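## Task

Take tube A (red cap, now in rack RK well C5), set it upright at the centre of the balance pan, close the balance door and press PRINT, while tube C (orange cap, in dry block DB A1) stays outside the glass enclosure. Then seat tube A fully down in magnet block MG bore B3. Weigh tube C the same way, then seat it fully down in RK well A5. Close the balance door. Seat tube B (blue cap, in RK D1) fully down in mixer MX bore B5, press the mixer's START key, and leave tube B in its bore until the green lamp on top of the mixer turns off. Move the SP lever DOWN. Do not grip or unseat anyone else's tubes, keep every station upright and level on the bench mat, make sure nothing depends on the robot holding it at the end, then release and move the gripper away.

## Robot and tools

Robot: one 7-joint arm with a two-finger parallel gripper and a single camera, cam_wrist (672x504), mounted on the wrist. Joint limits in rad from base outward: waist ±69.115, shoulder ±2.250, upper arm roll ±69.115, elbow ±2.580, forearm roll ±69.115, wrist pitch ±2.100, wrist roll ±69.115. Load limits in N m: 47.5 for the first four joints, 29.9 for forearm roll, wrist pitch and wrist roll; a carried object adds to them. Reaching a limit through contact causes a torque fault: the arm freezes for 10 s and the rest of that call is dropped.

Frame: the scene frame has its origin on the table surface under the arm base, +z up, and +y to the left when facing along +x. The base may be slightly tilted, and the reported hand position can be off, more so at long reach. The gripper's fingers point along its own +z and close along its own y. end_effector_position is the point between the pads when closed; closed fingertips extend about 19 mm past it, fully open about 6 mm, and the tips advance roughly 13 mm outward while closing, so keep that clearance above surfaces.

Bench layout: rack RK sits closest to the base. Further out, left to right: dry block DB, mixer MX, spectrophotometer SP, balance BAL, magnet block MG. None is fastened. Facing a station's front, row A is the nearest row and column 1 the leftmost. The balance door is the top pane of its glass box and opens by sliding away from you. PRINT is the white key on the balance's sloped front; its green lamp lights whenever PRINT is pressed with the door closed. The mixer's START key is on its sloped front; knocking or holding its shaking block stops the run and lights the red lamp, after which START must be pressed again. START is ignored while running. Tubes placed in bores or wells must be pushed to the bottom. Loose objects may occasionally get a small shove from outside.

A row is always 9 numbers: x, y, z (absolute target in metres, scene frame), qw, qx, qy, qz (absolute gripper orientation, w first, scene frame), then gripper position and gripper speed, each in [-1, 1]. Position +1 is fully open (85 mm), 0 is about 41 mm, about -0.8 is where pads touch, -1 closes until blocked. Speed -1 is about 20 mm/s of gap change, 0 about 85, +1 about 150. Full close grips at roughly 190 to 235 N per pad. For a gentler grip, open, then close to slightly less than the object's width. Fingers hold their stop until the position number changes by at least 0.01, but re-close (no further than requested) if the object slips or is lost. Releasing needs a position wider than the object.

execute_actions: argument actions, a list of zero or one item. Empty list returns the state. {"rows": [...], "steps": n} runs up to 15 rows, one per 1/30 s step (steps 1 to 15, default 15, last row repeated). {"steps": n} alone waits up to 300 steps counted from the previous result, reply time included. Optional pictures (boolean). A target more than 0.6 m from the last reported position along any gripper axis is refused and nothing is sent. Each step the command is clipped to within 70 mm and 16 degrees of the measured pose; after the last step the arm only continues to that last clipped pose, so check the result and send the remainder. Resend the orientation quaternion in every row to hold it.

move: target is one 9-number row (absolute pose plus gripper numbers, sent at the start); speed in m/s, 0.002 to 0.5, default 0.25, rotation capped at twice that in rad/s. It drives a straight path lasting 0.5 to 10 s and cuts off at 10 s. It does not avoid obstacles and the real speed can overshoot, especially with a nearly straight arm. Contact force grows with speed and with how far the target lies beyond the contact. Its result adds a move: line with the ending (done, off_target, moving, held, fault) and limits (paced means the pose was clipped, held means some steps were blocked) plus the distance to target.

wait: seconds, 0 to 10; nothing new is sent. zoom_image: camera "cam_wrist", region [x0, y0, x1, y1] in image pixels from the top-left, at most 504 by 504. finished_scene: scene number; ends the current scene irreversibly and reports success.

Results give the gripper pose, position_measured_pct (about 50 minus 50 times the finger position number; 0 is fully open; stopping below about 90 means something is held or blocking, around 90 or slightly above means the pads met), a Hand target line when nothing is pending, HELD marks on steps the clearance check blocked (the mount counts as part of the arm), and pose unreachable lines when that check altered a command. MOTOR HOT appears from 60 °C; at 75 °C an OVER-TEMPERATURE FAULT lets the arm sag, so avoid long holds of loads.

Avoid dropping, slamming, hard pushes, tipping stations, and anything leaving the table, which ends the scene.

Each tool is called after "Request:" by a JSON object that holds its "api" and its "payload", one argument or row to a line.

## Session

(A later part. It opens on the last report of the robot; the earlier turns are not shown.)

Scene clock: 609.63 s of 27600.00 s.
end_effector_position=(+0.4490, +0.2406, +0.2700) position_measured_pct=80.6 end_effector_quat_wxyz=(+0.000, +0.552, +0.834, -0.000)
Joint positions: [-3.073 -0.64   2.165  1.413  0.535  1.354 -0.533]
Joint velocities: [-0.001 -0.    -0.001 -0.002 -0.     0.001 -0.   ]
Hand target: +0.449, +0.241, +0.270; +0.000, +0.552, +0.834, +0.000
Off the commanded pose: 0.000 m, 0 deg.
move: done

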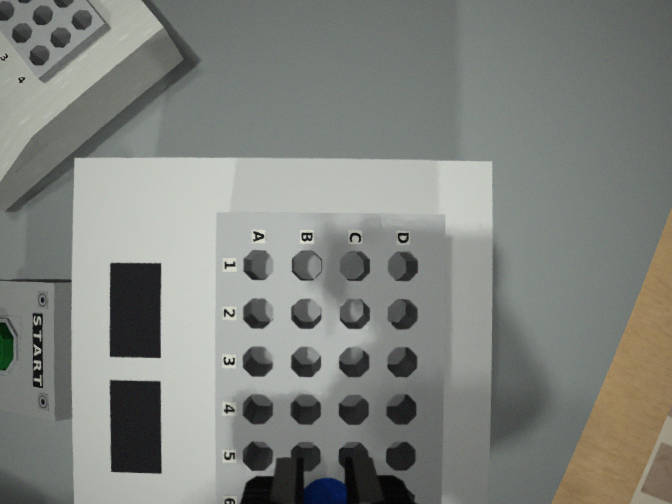

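Request:
{"api": "move", "payload": {
  "target": [0.3864,0.3880,0.26,0,0.552,0.834,0,-0.66,0],
  "speed": 0.2
}}

Request:
{"api": "move", "payload": {
  "target": [0.3864,0.3880,0.166,0,0.552,0.834,0,-0.66,0],
  "speed": 0.1
}}

Scene clock: 633.80 s of 27600.00 s.
end_effector_position=(+0.3866, +0.3876, +0.2601) position_measured_pct=80.6 end_effector_quat_wxyz=(+0.000, +0.552, +0.834, +0.000)
Joint positions: [-3.446 -0.727  2.204  1.276  0.582  1.401 -0.814]
Joint velocities: [-0.011 -0.005 -0.002 -0.003  0.001  0.003 -0.002]
Hand target: +0.386, +0.388, +0.260; +0.000, +0.552, +0.834, -0.000
Off the commanded pose: 0.000 m, 0 deg.
move: done

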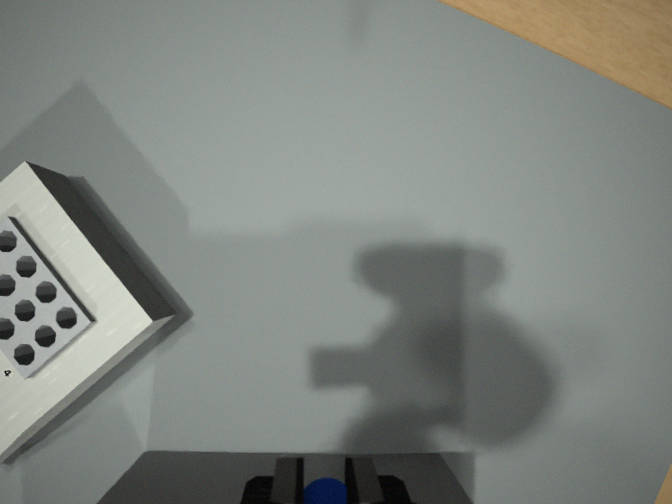

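Scene clock: 635.03 s of 27600.00 s.
end_effector_position=(+0.3862, +0.3878, +0.1661) position_measured_pct=80.6 end_effector_quat_wxyz=(-0.000, +0.552, +0.834, +0.000)
Joint positions: [-3.452 -0.827  2.258  1.425  0.666  1.19  -0.888]
Joint velocities: [-0.001 -0.002  0.001  0.001 -0.    -0.001  0.001]
Hand target: +0.386, +0.388, +0.166; -0.000, +0.552, +0.834, -0.000
Off the commanded pose: 0.000 m, 0 deg.
move: done

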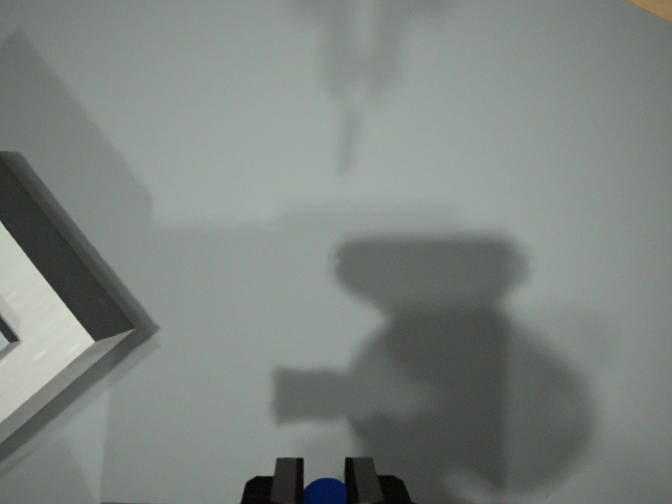

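Request:
{"api": "move", "payload": {
  "target": [0.4020,0.3512,0.166,0,0.552,0.834,0,-0.66,0],
  "speed": 0.03
}}

Request:
{"api": "zoom_image", "payload": {
  "camera": "cam_wrist",
  "region": [270,420,382,504]
}}

Scene clock: 642.23 s of 27600.00 s.
end_effector_position=(+0.4004, +0.3544, +0.1667) position_measured_pct=80.6 end_effector_quat_wxyz=(-0.002, +0.550, +0.835, +0.002)
Joint positions: [-3.365 -0.803  2.247  1.479  0.66   1.161 -0.833]
Joint velocities: [-0.001  0.003  0.004  0.001 -0.004 -0.002  0.002]
Hand target: +0.402, +0.351, +0.166; -0.000, +0.552, +0.834, +0.000
Off the commanded pose: 0.004 m, 0 deg.
move: off_target

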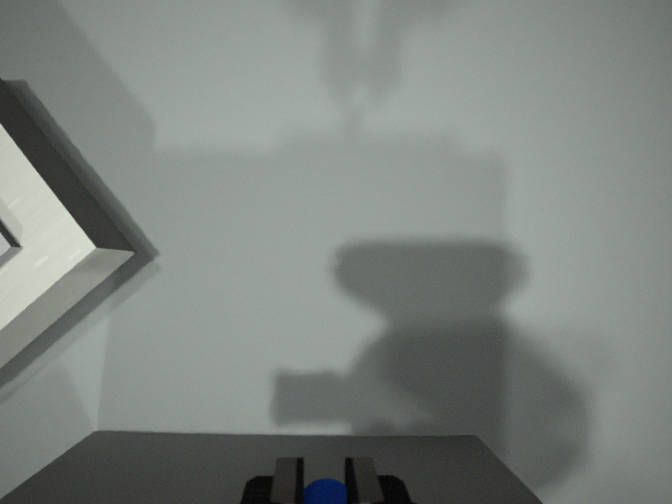

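Region (270, 420, 382, 504) of cam_wrist's 672x504 image, scaled by 4.500; it fills the top 378 rows of this view, and the rest is white.

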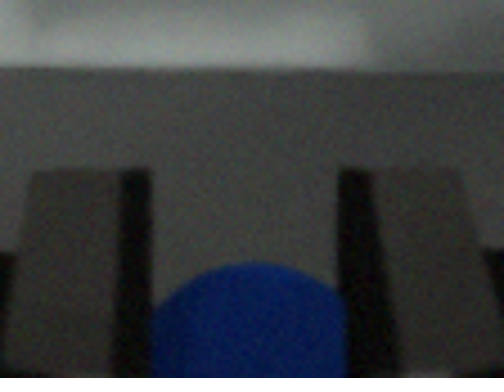

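Request:
{"api": "move", "payload": {
  "target": [0.4020,0.3512,0.166,0,0.552,0.834,0,-0.632,-1],
  "speed": 0.01
}}

Request:
{"api": "zoom_image", "payload": {
  "camera": "cam_wrist",
  "region": [270,420,382,504]
}}

Scene clock: 649.87 s of 27600.00 s.
end_effector_position=(+0.4003, +0.3544, +0.1669) position_measured_pct=80.6 end_effector_quat_wxyz=(-0.002, +0.550, +0.835, +0.002)
Joint positions: [-3.366 -0.802  2.249  1.48   0.658  1.16  -0.832]
Joint velocities: [-0.001  0.002  0.004 -0.    -0.003 -0.003  0.003]
Hand target: +0.402, +0.351, +0.166; -0.000, +0.552, +0.834, -0.000
Off the commanded pose: 0.004 m, 0 deg.
move: off_target

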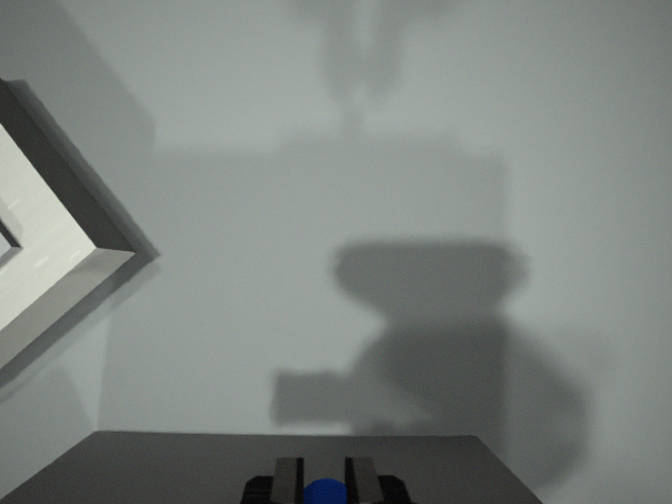

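Region (270, 420, 382, 504) of cam_wrist's 672x504 image, scaled by 4.500; it fills the top 378 rows of this view, and the rest is white.

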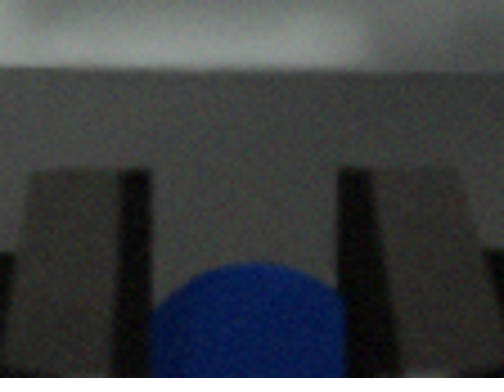

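Request:
{"api": "move", "payload": {
  "target": [0.39,0.375,0.20,0,0.552,0.834,0,-0.632,-1],
  "speed": 0.1
}}

Request:
{"api": "move", "payload": {
  "target": [0.29,0.25,0.24,0,0.65,0.76,0,-0.632,-1]
}}

Request:
{"api": "move", "payload": {
  "target": [0.2818,0.1077,0.17,0,0.749,0.663,0,-0.632,-1]
}}

Request:
{"api": "move", "payload": {
  "target": [0.2818,0.1077,0.066,0,0.749,0.663,0,-0.632,-1],
  "speed": 0.1
}}

Scene clock: 679.90 s of 27600.00 s.
end_effector_position=(+0.3902, +0.3749, +0.2000) position_measured_pct=80.6 end_effector_quat_wxyz=(+0.000, +0.552, +0.834, -0.000)
Joint positions: [-3.415 -0.774  2.234  1.406  0.626  1.249 -0.843]
Joint velocities: [-0.003 -0.    -0.002 -0.002  0.001  0.    -0.   ]
Hand target: +0.390, +0.375, +0.200; +0.000, +0.552, +0.834, +0.000
Off the commanded pose: 0.000 m, 0 deg.
move: done

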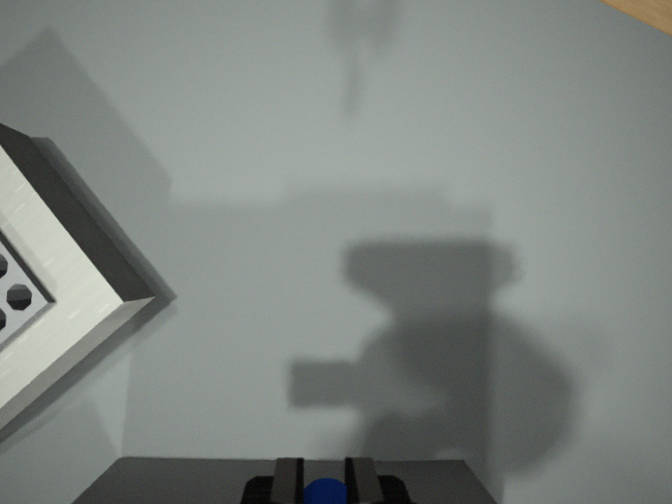

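Scene clock: 681.17 s of 27600.00 s.
end_effector_position=(+0.2901, +0.2500, +0.2404) position_measured_pct=80.6 end_effector_quat_wxyz=(-0.001, +0.650, +0.760, +0.000)
Joint positions: [-3.089 -0.377  2.128  1.896  0.371  1.057 -0.969]
Joint velocities: [ 0.004  0.005 -0.     0.001 -0.001 -0.     0.002]
Hand target: +0.290, +0.250, +0.240; -0.001, +0.650, +0.760, +0.000
Off the commanded pose: 0.000 m, 0 deg.
move: done

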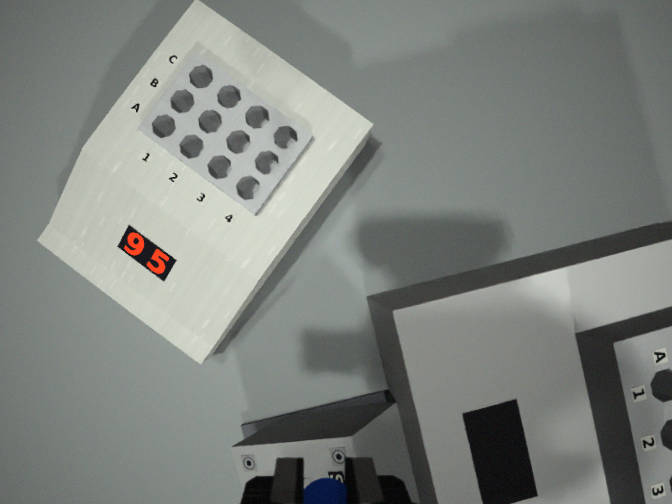

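Scene clock: 682.23 s of 27600.00 s.
end_effector_position=(+0.2816, +0.1079, +0.1702) position_measured_pct=80.6 end_effector_quat_wxyz=(-0.000, +0.749, +0.663, +0.000)
Joint positions: [-2.77  -0.305  2.242  2.249  0.363  0.72  -0.913]
Joint velocities: [ 0.004  0.001  0.005  0.001 -0.003 -0.003  0.004]
Hand target: +0.282, +0.108, +0.170; -0.000, +0.749, +0.663, +0.000
Off the commanded pose: 0.000 m, 0 deg.
move: done

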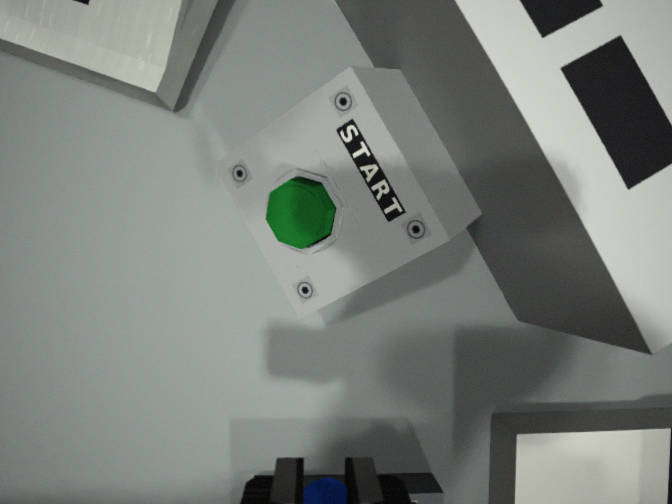

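Scene clock: 683.63 s of 27600.00 s.
end_effector_position=(+0.2816, +0.1072, +0.0662) position_measured_pct=80.6 end_effector_quat_wxyz=(-0.000, +0.749, +0.662, -0.000)
Joint positions: [-3.09  -0.571  2.598  2.355  0.824  0.389 -1.336]
Joint velocities: [-0.015 -0.007 -0.005  0.001  0.006  0.001 -0.005]
Hand target: +0.281, +0.108, +0.066; -0.000, +0.749, +0.663, -0.000
Off the commanded pose: 0.001 m, 0 deg.
move: done

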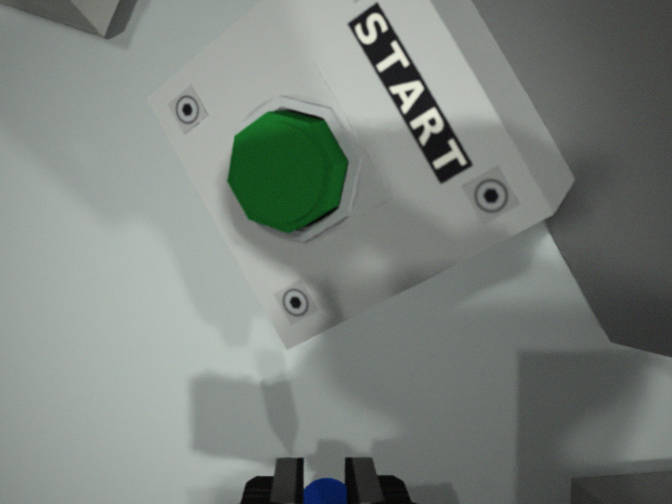

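Request:
{"api": "move", "payload": {
  "target": [0.2797,0.0908,0.066,0,0.749,0.663,0,-0.632,-1],
  "speed": 0.02
}}

Request:
{"api": "move", "payload": {
  "target": [0.2797,0.0908,0.066,0,0.749,0.663,0,-0.615,-1],
  "speed": 0.02
}}

Request:
{"api": "zoom_image", "payload": {
  "camera": "cam_wrist",
  "region": [270,420,382,504]
}}

Scene clock: 690.40 s of 27600.00 s.
end_effector_position=(+0.2797, +0.0909, +0.0660) position_measured_pct=80.6 end_effector_quat_wxyz=(-0.000, +0.749, +0.663, +0.000)
Joint positions: [-3.045 -0.564  2.607  2.377  0.843  0.371 -1.306]
Joint velocities: [ 0.004 -0.     0.002  0.    -0.001 -0.001  0.001]
Hand target: +0.280, +0.091, +0.066; -0.000, +0.749, +0.663, +0.000
Off the commanded pose: 0.000 m, 0 deg.
move: done

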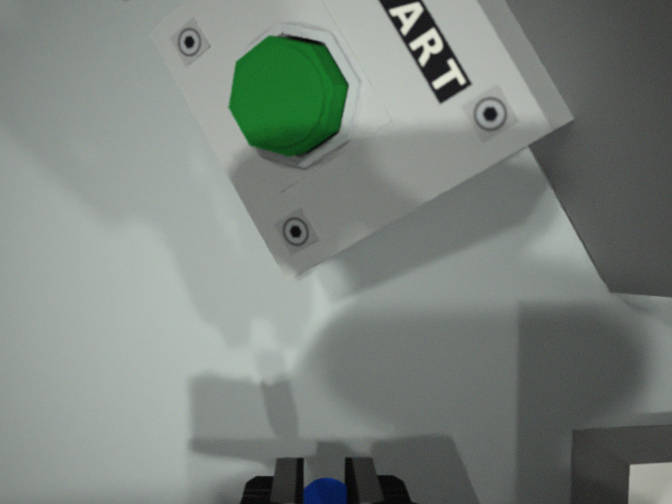

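Scene clock: 691.10 s of 27600.00 s.
end_effector_position=(+0.2797, +0.0908, +0.0660) position_measured_pct=80.6 end_effector_quat_wxyz=(-0.000, +0.749, +0.663, +0.000)
Joint positions: [-3.045 -0.564  2.607  2.377  0.843  0.371 -1.306]
Joint velocities: [ 0.001 -0.    -0.     0.001 -0.    -0.002  0.   ]
Hand target: +0.280, +0.091, +0.066; +0.000, +0.749, +0.663, +0.000
Off the commanded pose: 0.000 m, 0 deg.
move: done

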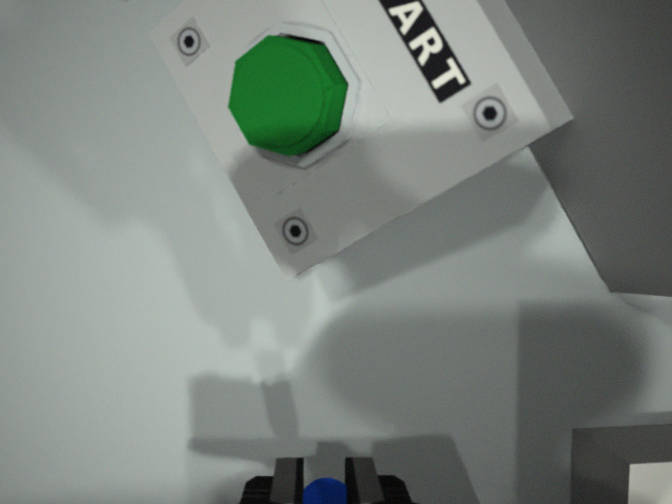

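Region (270, 420, 382, 504) of cam_wrist's 672x504 image, scaled by 4.500; it fills the top 378 rows of this view, and the rest is white.

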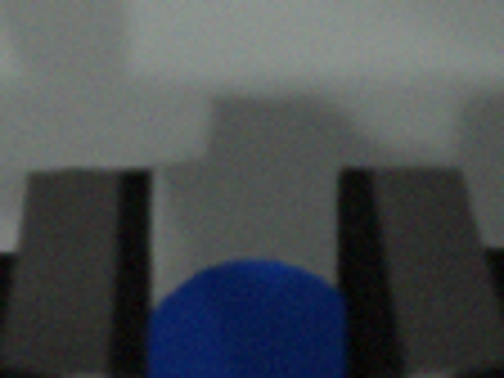

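Request:
{"api": "execute_actions", "payload": {
  "actions": []
}}

Scene clock: 713.50 s of 27600.00 s.
end_effector_position=(+0.2797, +0.0908, +0.0660) position_measured_pct=80.6 end_effector_quat_wxyz=(+0.000, +0.749, +0.663, +0.000)
Joint positions: [-3.045 -0.564  2.607  2.377  0.843  0.371 -1.306]
Joint velocities: [ 0.001 -0.001 -0.     0.     0.     0.002 -0.001]
Hand target: +0.280, +0.091, +0.066; +0.000, +0.749, +0.663, +0.000
Off the commanded pose: 0.000 m, 0 deg.
Steps of this call (steps 1 to 672: nothing new was sent). Readings (end_effector_position | what the end effector reports):
1: (+0.2797, +0.0908, +0.0660) | position_measured_pct=80.6
2: (+0.2797, +0.0908, +0.0660) | position_measured_pct=80.6
4: (+0.2797, +0.0908, +0.0660) | position_measured_pct=80.6
8: (+0.2797, +0.0908, +0.0660) | position_measured_pct=80.6
672: the state above

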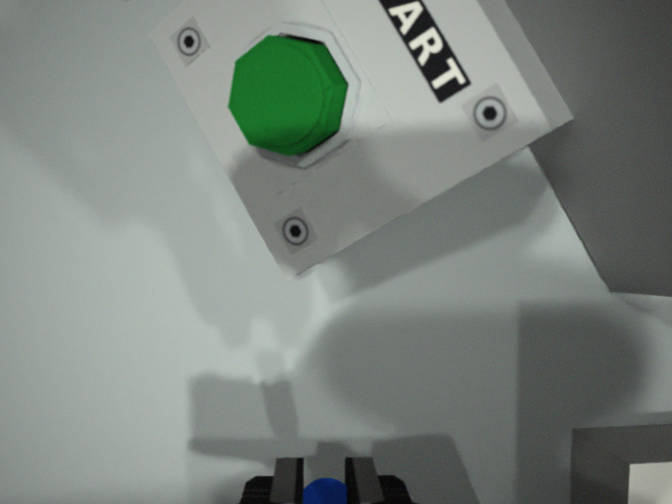

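Request:
{"api": "move", "payload": {
  "target": [0.2790,0.0848,0.066,0,0.749,0.663,0,-0.615,-1],
  "speed": 0.015
}}

Request:
{"api": "zoom_image", "payload": {
  "camera": "cam_wrist",
  "region": [270,420,382,504]
}}

Scene clock: 727.40 s of 27600.00 s.
end_effector_position=(+0.2791, +0.0853, +0.0660) position_measured_pct=80.6 end_effector_quat_wxyz=(-0.000, +0.749, +0.663, +0.000)
Joint positions: [-3.028 -0.561  2.609  2.385  0.849  0.364 -1.294]
Joint velocities: [ 0.002  0.     0.001  0.001 -0.001 -0.001  0.001]
Hand target: +0.279, +0.085, +0.066; -0.000, +0.749, +0.663, +0.000
Off the commanded pose: 0.000 m, 0 deg.
move: done

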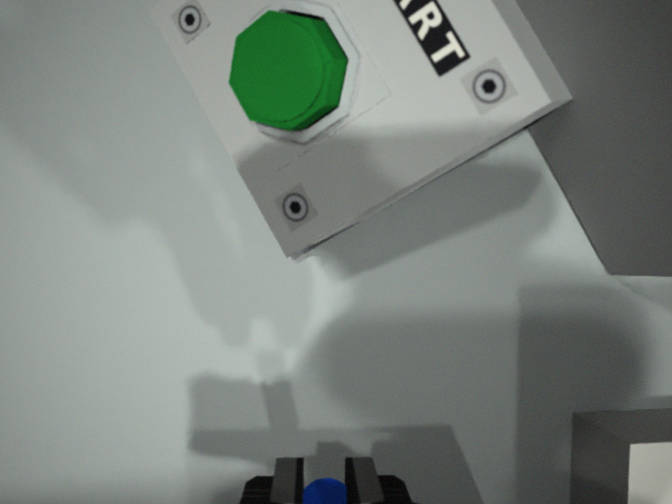

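Region (270, 420, 382, 504) of cam_wrist's 672x504 image, scaled by 4.500; it fills the top 378 rows of this view, and the rest is white.

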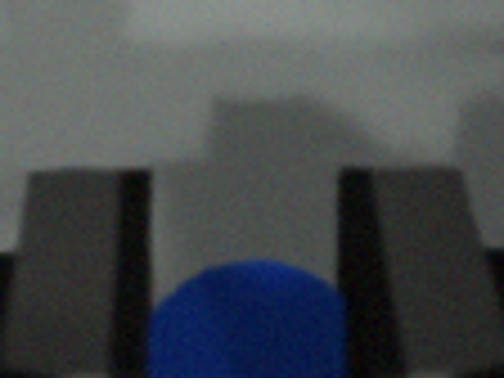

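Request:
{"api": "zoom_image", "payload": {
  "camera": "cam_wrist",
  "region": [160,264,480,504]
}}

Region (160, 264, 480, 504) of cam_wrist's 672x504 image, scaled by 1.575; it fills the top 378 rows of this view, and the rest is white.

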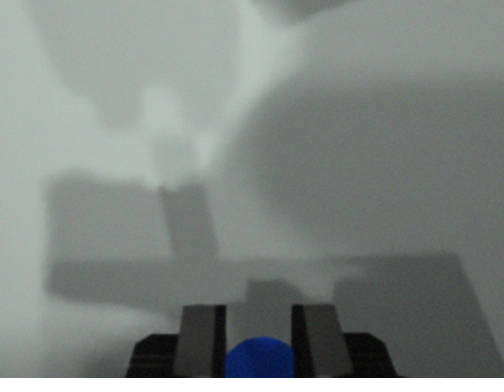

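Request:
{"api": "move", "payload": {
  "target": [0.281,0.101,0.075,0,0.749,0.663,0,-0.64,-1],
  "speed": 0.03
}}

Request:
{"api": "zoom_image", "payload": {
  "camera": "cam_wrist",
  "region": [160,264,480,504]
}}

Scene clock: 754.60 s of 27600.00 s.
end_effector_position=(+0.2810, +0.1010, +0.0749) position_measured_pct=80.6 end_effector_quat_wxyz=(-0.000, +0.749, +0.663, -0.000)
Joint positions: [-3.038 -0.547  2.557  2.359  0.789  0.414 -1.287]
Joint velocities: [ 0.001  0.001 -0.001 -0.     0.     0.002 -0.   ]
Hand target: +0.281, +0.101, +0.075; +0.000, +0.749, +0.663, +0.000
Off the commanded pose: 0.000 m, 0 deg.
move: done

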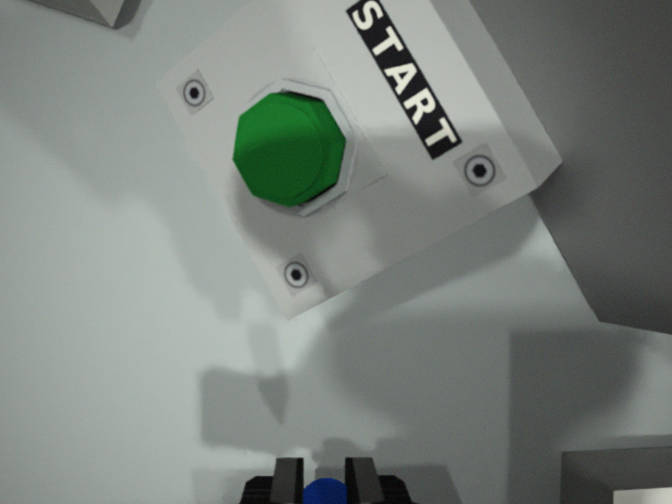

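Region (160, 264, 480, 504) of cam_wrist's 672x504 image, scaled by 1.575; it fills the top 378 rows of this view, and the rest is white.

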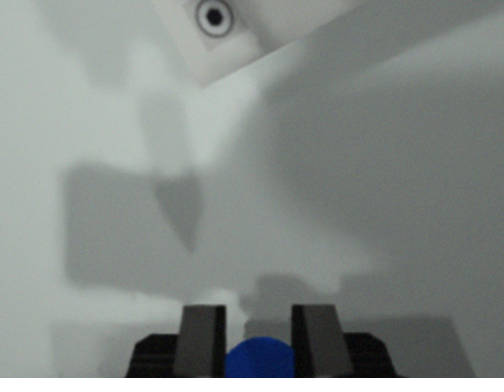

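Request:
{"api": "move", "payload": {
  "target": [0.2797,0.0908,0.064,0,0.749,0.663,0,-0.62,-1],
  "speed": 0.03
}}

Request:
{"api": "move", "payload": {
  "target": [0.2784,0.080,0.064,0,0.749,0.663,0,-0.612,-1],
  "speed": 0.012
}}

Request:
{"api": "zoom_image", "payload": {
  "camera": "cam_wrist",
  "region": [160,264,480,504]
}}

Scene clock: 774.67 s of 27600.00 s.
end_effector_position=(+0.2797, +0.0907, +0.0641) position_measured_pct=80.6 end_effector_quat_wxyz=(+0.000, +0.749, +0.663, +0.000)
Joint positions: [-3.053 -0.569  2.618  2.378  0.853  0.363 -1.315]
Joint velocities: [-0.003 -0.002 -0.002  0.001  0.001 -0.001 -0.002]
Hand target: +0.280, +0.091, +0.064; -0.000, +0.749, +0.663, -0.000
Off the commanded pose: 0.000 m, 0 deg.
move: done

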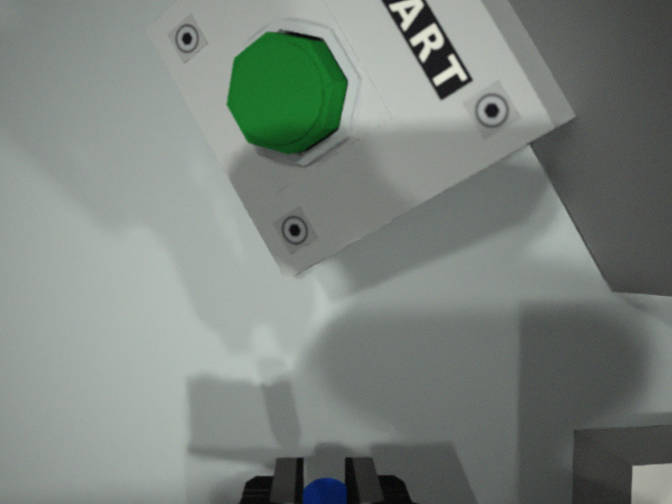

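Scene clock: 775.80 s of 27600.00 s.
end_effector_position=(+0.2785, +0.0805, +0.0640) position_measured_pct=80.6 end_effector_quat_wxyz=(-0.000, +0.749, +0.663, +0.000)
Joint positions: [-3.023 -0.564  2.623  2.392  0.864  0.352 -1.293]
Joint velocities: [ 0.     0.001 -0.001  0.    -0.001 -0.002  0.002]
Hand target: +0.278, +0.080, +0.064; -0.000, +0.749, +0.663, +0.000
Off the commanded pose: 0.001 m, 0 deg.
move: done

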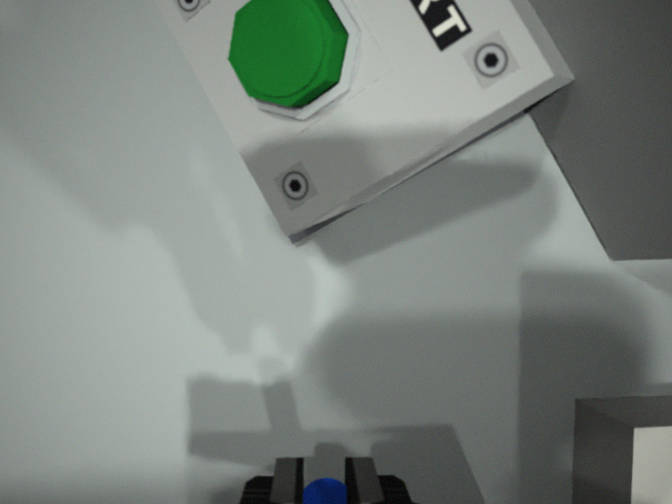

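Region (160, 264, 480, 504) of cam_wrist's 672x504 image, scaled by 1.575; it fills the top 378 rows of this view, and the rest is white.

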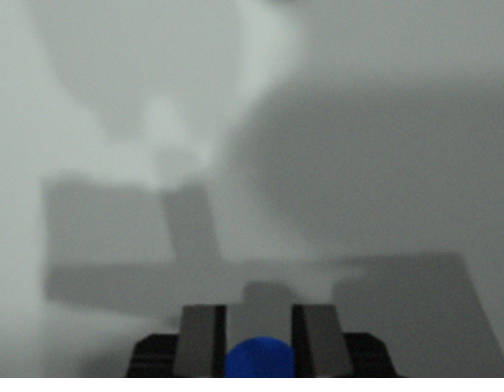

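Request:
{"api": "move", "payload": {
  "target": [0.2800,0.092,0.075,0,0.749,0.663,0,-0.66,-1],
  "speed": 0.04
}}

Request:
{"api": "move", "payload": {
  "target": [0.2800,0.092,0.15,0,0.749,0.663,0,-0.66,-1],
  "speed": 0.1
}}

Request:
{"api": "move", "payload": {
  "target": [0.30,-0.03,0.19,0,0.749,0.663,0,-0.66,-1],
  "speed": 0.12
}}

Scene clock: 791.00 s of 27600.00 s.
end_effector_position=(+0.2800, +0.0921, +0.0749) position_measured_pct=80.6 end_effector_quat_wxyz=(-0.000, +0.749, +0.663, -0.000)
Joint positions: [-3.012 -0.542  2.559  2.371  0.796  0.406 -1.268]
Joint velocities: [ 0.002  0.002  0.001 -0.001 -0.001  0.003  0.   ]
Hand target: +0.280, +0.092, +0.075; +0.000, +0.749, +0.663, +0.000
Off the commanded pose: 0.000 m, 0 deg.
move: done

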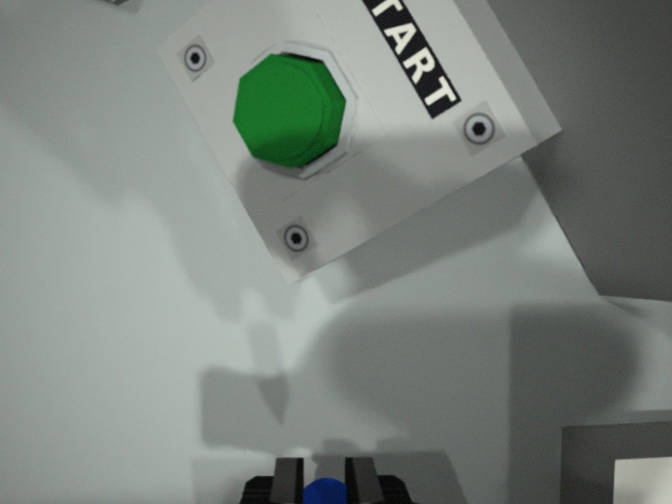

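Scene clock: 792.17 s of 27600.00 s.
end_effector_position=(+0.2803, +0.0922, +0.1499) position_measured_pct=80.6 end_effector_quat_wxyz=(+0.000, +0.749, +0.663, +0.000)
Joint positions: [-2.764 -0.347  2.28   2.296  0.44   0.648 -0.943]
Joint velocities: [ 0.004  0.005  0.003  0.    -0.002 -0.003  0.003]
Hand target: +0.280, +0.092, +0.150; +0.000, +0.749, +0.663, +0.000
Off the commanded pose: 0.000 m, 0 deg.
move: done

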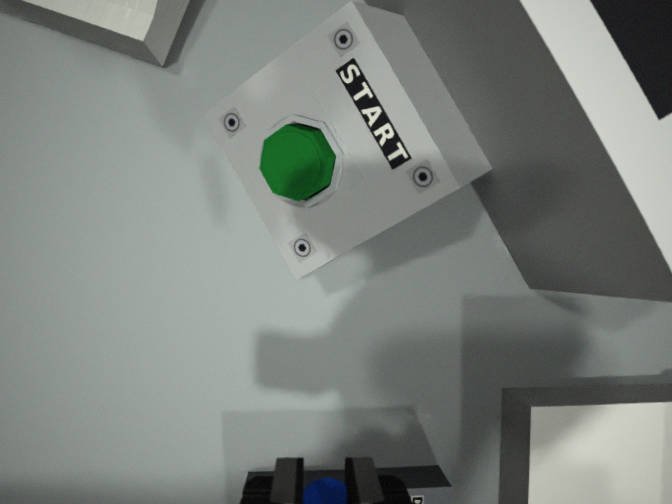

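Scene clock: 793.60 s of 27600.00 s.
end_effector_position=(+0.3003, -0.0297, +0.1899) position_measured_pct=80.6 end_effector_quat_wxyz=(+0.000, +0.748, +0.663, +0.000)
Joint positions: [-2.265 -0.253  2.226  2.215  0.278  0.778 -0.355]
Joint velocities: [ 0.008  0.003  0.009 -0.001 -0.004 -0.002  0.005]
Hand target: +0.300, -0.030, +0.190; +0.000, +0.749, +0.663, +0.000
Off the commanded pose: 0.000 m, 0 deg.
move: done

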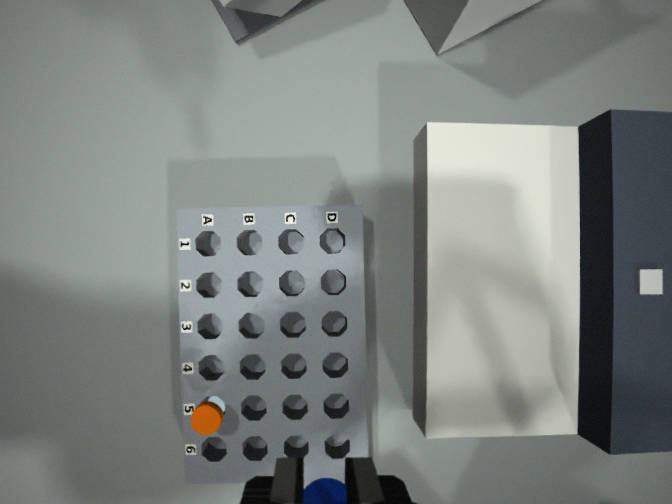

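Request:
{"api": "move", "payload": {
  "target": [0.2947,0.0220,0.125,-0.1604,0.7268,0.6433,0.1812,-0.66,-1],
  "speed": 0.1
}}

Scene clock: 811.20 s of 27600.00 s.
end_effector_position=(+0.2946, +0.0219, +0.1251) position_measured_pct=80.6 end_effector_quat_wxyz=(-0.160, +0.727, +0.643, +0.180)
Joint positions: [-1.98  -0.655  2.119  2.338  0.12   0.47  -0.006]
Joint velocities: [ 0.003 -0.013  0.002  0.001 -0.004 -0.     0.004]
Hand target: +0.294, +0.022, +0.125; -0.160, +0.727, +0.643, +0.181
Off the commanded pose: 0.000 m, 0 deg.
move: done

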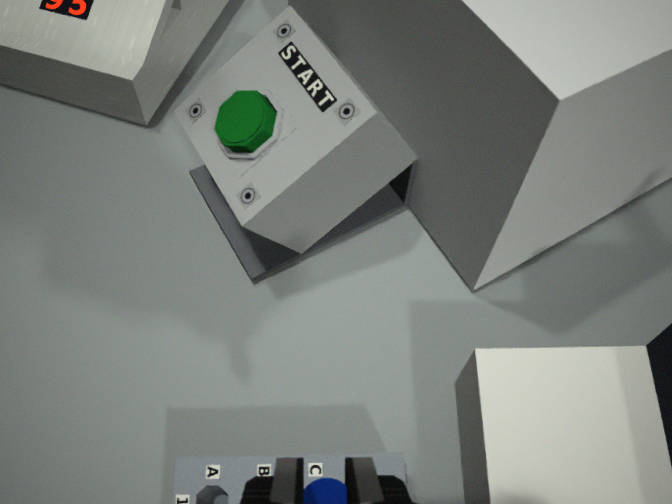

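Request:
{"api": "move", "payload": {
  "target": [0.2940,0.0221,0.092,-0.1604,0.7268,0.6433,0.1812,-0.66,-1],
  "speed": 0.03
}}

Scene clock: 818.70 s of 27600.00 s.
end_effector_position=(+0.2939, +0.0219, +0.0921) position_measured_pct=80.6 end_effector_quat_wxyz=(-0.160, +0.727, +0.643, +0.181)
Joint positions: [-2.062 -0.734  2.234  2.36   0.188  0.359 -0.014]
Joint velocities: [-0.006 -0.004 -0.002  0.001  0.001 -0.001 -0.002]
Hand target: +0.294, +0.022, +0.092; -0.160, +0.727, +0.643, +0.181
Off the commanded pose: 0.000 m, 0 deg.
move: done

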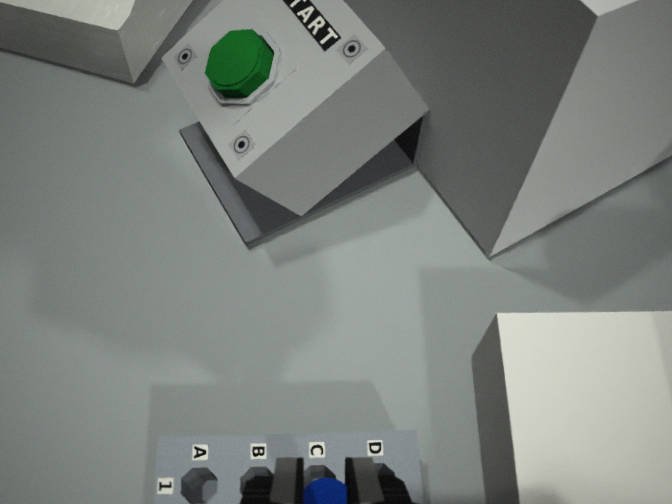

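Request:
{"api": "move", "payload": {
  "target": [0.2935,0.0181,0.092,-0.1604,0.7268,0.6433,0.1812,-0.66,-1],
  "speed": 0.02
}}

Request:
{"api": "move", "payload": {
  "target": [0.2935,0.0181,0.082,-0.1604,0.7268,0.6433,0.1812,-0.66,-1],
  "speed": 0.01
}}

Scene clock: 836.07 s of 27600.00 s.
end_effector_position=(+0.2935, +0.0182, +0.0920) position_measured_pct=80.6 end_effector_quat_wxyz=(-0.160, +0.727, +0.643, +0.181)
Joint positions: [-2.05  -0.736  2.232  2.356  0.191  0.369 -0.006]
Joint velocities: [ 0.002 -0.    -0.    -0.    -0.    -0.     0.002]
Hand target: +0.294, +0.018, +0.092; -0.160, +0.727, +0.643, +0.181
Off the commanded pose: 0.000 m, 0 deg.
move: done

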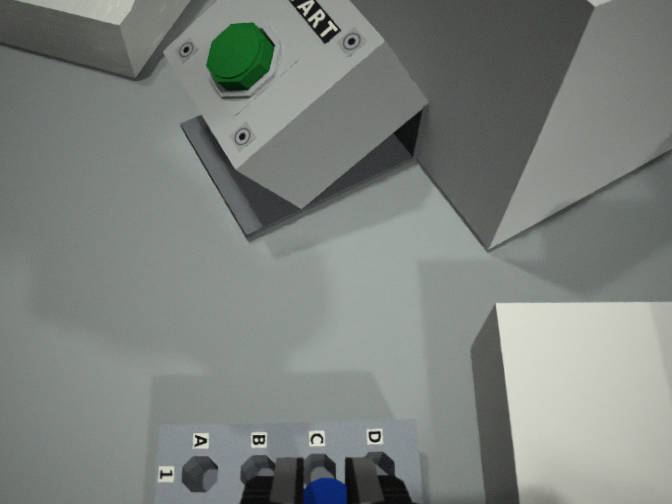

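Scene clock: 837.30 s of 27600.00 s.
end_effector_position=(+0.2935, +0.0180, +0.0820) position_measured_pct=80.6 end_effector_quat_wxyz=(-0.160, +0.727, +0.643, +0.181)
Joint positions: [-2.074 -0.76   2.267  2.36   0.21   0.336 -0.007]
Joint velocities: [-0.002 -0.001 -0.001  0.001  0.     0.     0.001]
Hand target: +0.293, +0.018, +0.082; -0.160, +0.727, +0.643, +0.181
Off the commanded pose: 0.000 m, 0 deg.
move: done

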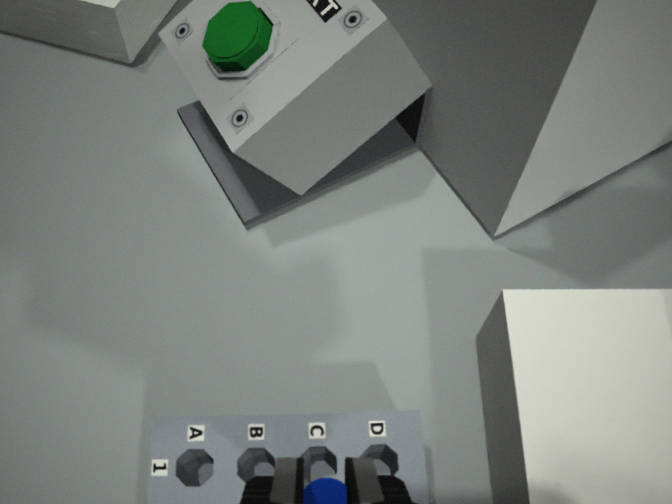

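Request:
{"api": "move", "payload": {
  "target": [0.2929,0.0181,0.075,-0.1604,0.7268,0.6433,0.1812,-0.66,-1],
  "speed": 0.01
}}

Scene clock: 842.37 s of 27600.00 s.
end_effector_position=(+0.2959, +0.0182, +0.0791) position_measured_pct=80.6 end_effector_quat_wxyz=(-0.156, +0.726, +0.645, +0.183)
Joint positions: [-2.087 -0.763  2.281  2.362  0.212  0.316 -0.002]
Joint velocities: [-0.003  0.003  0.006 -0.    -0.01  -0.002  0.011]
Hand target: +0.293, +0.018, +0.075; -0.160, +0.727, +0.643, +0.181
Off the commanded pose: 0.005 m, 1 deg.
move: off_target

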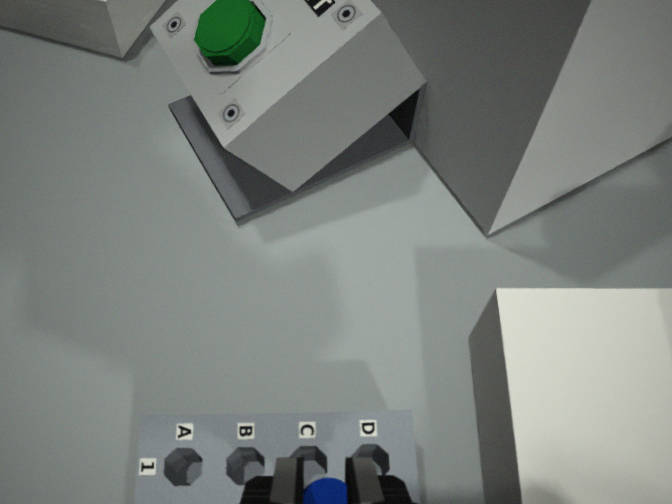

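Request:
{"api": "move", "payload": {
  "target": [0.2933,0.0200,0.085,-0.1604,0.7268,0.6433,0.1812,-0.66,-1],
  "speed": 0.02
}}

Request:
{"api": "move", "payload": {
  "target": [0.2934,0.0218,0.083,-0.1604,0.7268,0.6433,0.1812,-0.66,-1],
  "speed": 0.02
}}

Request:
{"api": "move", "payload": {
  "target": [0.2934,0.0218,0.0765,-0.1604,0.7268,0.6433,0.1812,-0.66,-1],
  "speed": 0.01
}}

Scene clock: 860.50 s of 27600.00 s.
end_effector_position=(+0.2933, +0.0201, +0.0850) position_measured_pct=80.6 end_effector_quat_wxyz=(-0.160, +0.727, +0.643, +0.181)
Joint positions: [-2.074 -0.751  2.26   2.362  0.197  0.34  -0.004]
Joint velocities: [ 0.001  0.001  0.    -0.    -0.     0.    -0.   ]
Hand target: +0.293, +0.020, +0.085; -0.160, +0.727, +0.643, +0.181
Off the commanded pose: 0.000 m, 0 deg.
move: done

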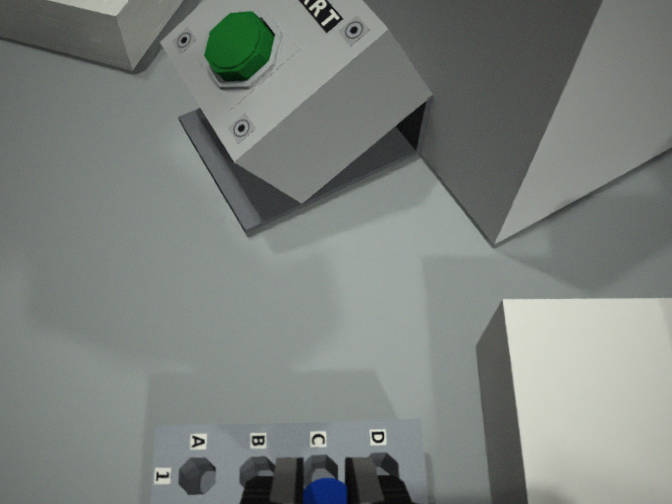

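Scene clock: 861.20 s of 27600.00 s.
end_effector_position=(+0.2934, +0.0217, +0.0830) position_measured_pct=80.6 end_effector_quat_wxyz=(-0.160, +0.727, +0.643, +0.181)
Joint positions: [-2.084 -0.755  2.267  2.365  0.199  0.329 -0.007]
Joint velocities: [-0.003 -0.    -0.     0.001  0.    -0.    -0.002]
Hand target: +0.293, +0.022, +0.083; -0.160, +0.727, +0.643, +0.181
Off the commanded pose: 0.000 m, 0 deg.
move: done

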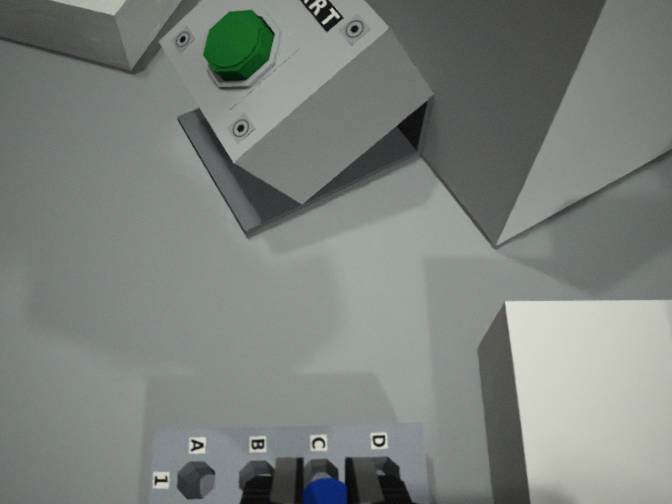

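Scene clock: 862.07 s of 27600.00 s.
end_effector_position=(+0.2948, +0.0228, +0.0801) position_measured_pct=80.6 end_effector_quat_wxyz=(-0.158, +0.725, +0.645, +0.182)
Joint positions: [-2.099 -0.759  2.28   2.367  0.201  0.312 -0.004]
Joint velocities: [-0.004  0.002  0.005 -0.    -0.009 -0.     0.009]
Hand target: +0.293, +0.022, +0.077; -0.160, +0.727, +0.643, +0.181
Off the commanded pose: 0.004 m, 0 deg.
move: off_target

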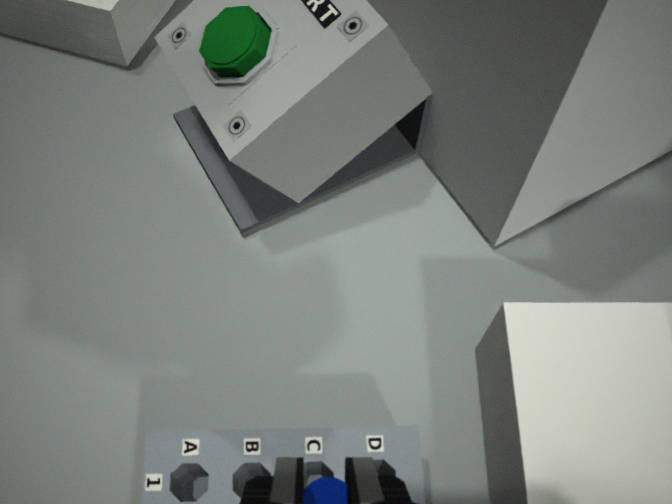

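Request:
{"api": "move", "payload": {
  "target": [0.2930,0.018,0.086,-0.1604,0.7268,0.6433,0.1812,-0.66,-1],
  "speed": 0.02
}}

Request:
{"api": "move", "payload": {
  "target": [0.2926,0.013,0.083,-0.1604,0.7268,0.6433,0.1812,-0.66,-1],
  "speed": 0.02
}}

Request:
{"api": "move", "payload": {
  "target": [0.2926,0.013,0.077,-0.1604,0.7268,0.6433,0.1812,-0.66,-1],
  "speed": 0.01
}}

Scene clock: 871.83 s of 27600.00 s.
end_effector_position=(+0.2930, +0.0182, +0.0860) position_measured_pct=80.6 end_effector_quat_wxyz=(-0.160, +0.726, +0.643, +0.181)
Joint positions: [-2.066 -0.748  2.258  2.36   0.192  0.348  0.006]
Joint velocities: [ 0.005  0.001  0.    -0.    -0.001  0.001  0.   ]
Hand target: +0.293, +0.018, +0.086; -0.160, +0.727, +0.643, +0.181
Off the commanded pose: 0.000 m, 0 deg.
move: done

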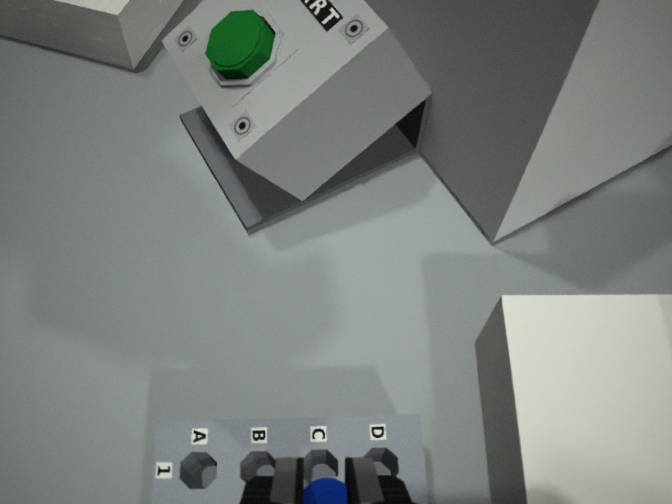

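Scene clock: 872.53 s of 27600.00 s.
end_effector_position=(+0.2926, +0.0130, +0.0830) position_measured_pct=80.6 end_effector_quat_wxyz=(-0.160, +0.727, +0.643, +0.181)
Joint positions: [-2.057 -0.758  2.267  2.355  0.201  0.351  0.015]
Joint velocities: [-0.    -0.001 -0.002 -0.    -0.001 -0.001  0.001]
Hand target: +0.293, +0.013, +0.083; -0.160, +0.727, +0.643, +0.181
Off the commanded pose: 0.000 m, 0 deg.
move: done

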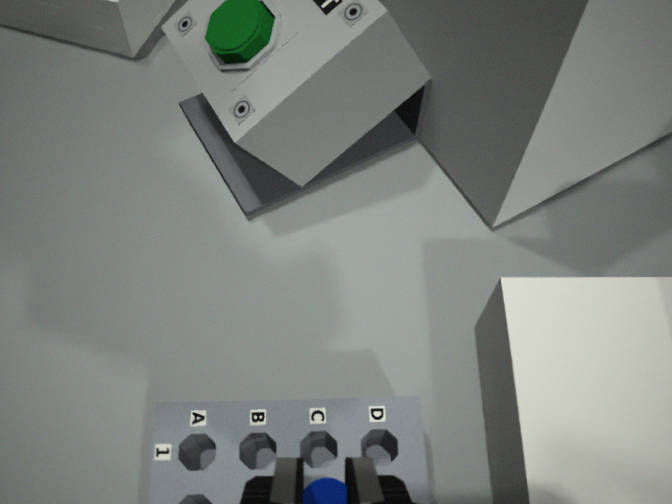

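Scene clock: 873.37 s of 27600.00 s.
end_effector_position=(+0.2939, +0.0146, +0.0800) position_measured_pct=80.6 end_effector_quat_wxyz=(-0.159, +0.725, +0.645, +0.182)
Joint positions: [-2.071 -0.764  2.279  2.357  0.204  0.334  0.018]
Joint velocities: [-0.004  0.003  0.006 -0.    -0.008 -0.001  0.007]
Hand target: +0.293, +0.013, +0.077; -0.160, +0.727, +0.643, +0.181
Off the commanded pose: 0.004 m, 0 deg.
move: off_target

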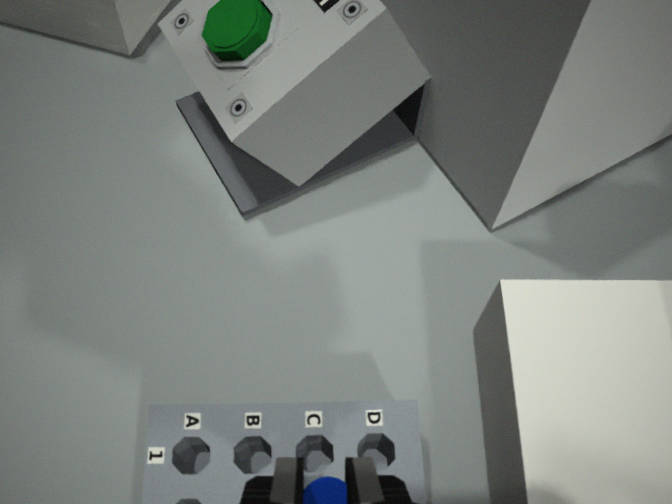

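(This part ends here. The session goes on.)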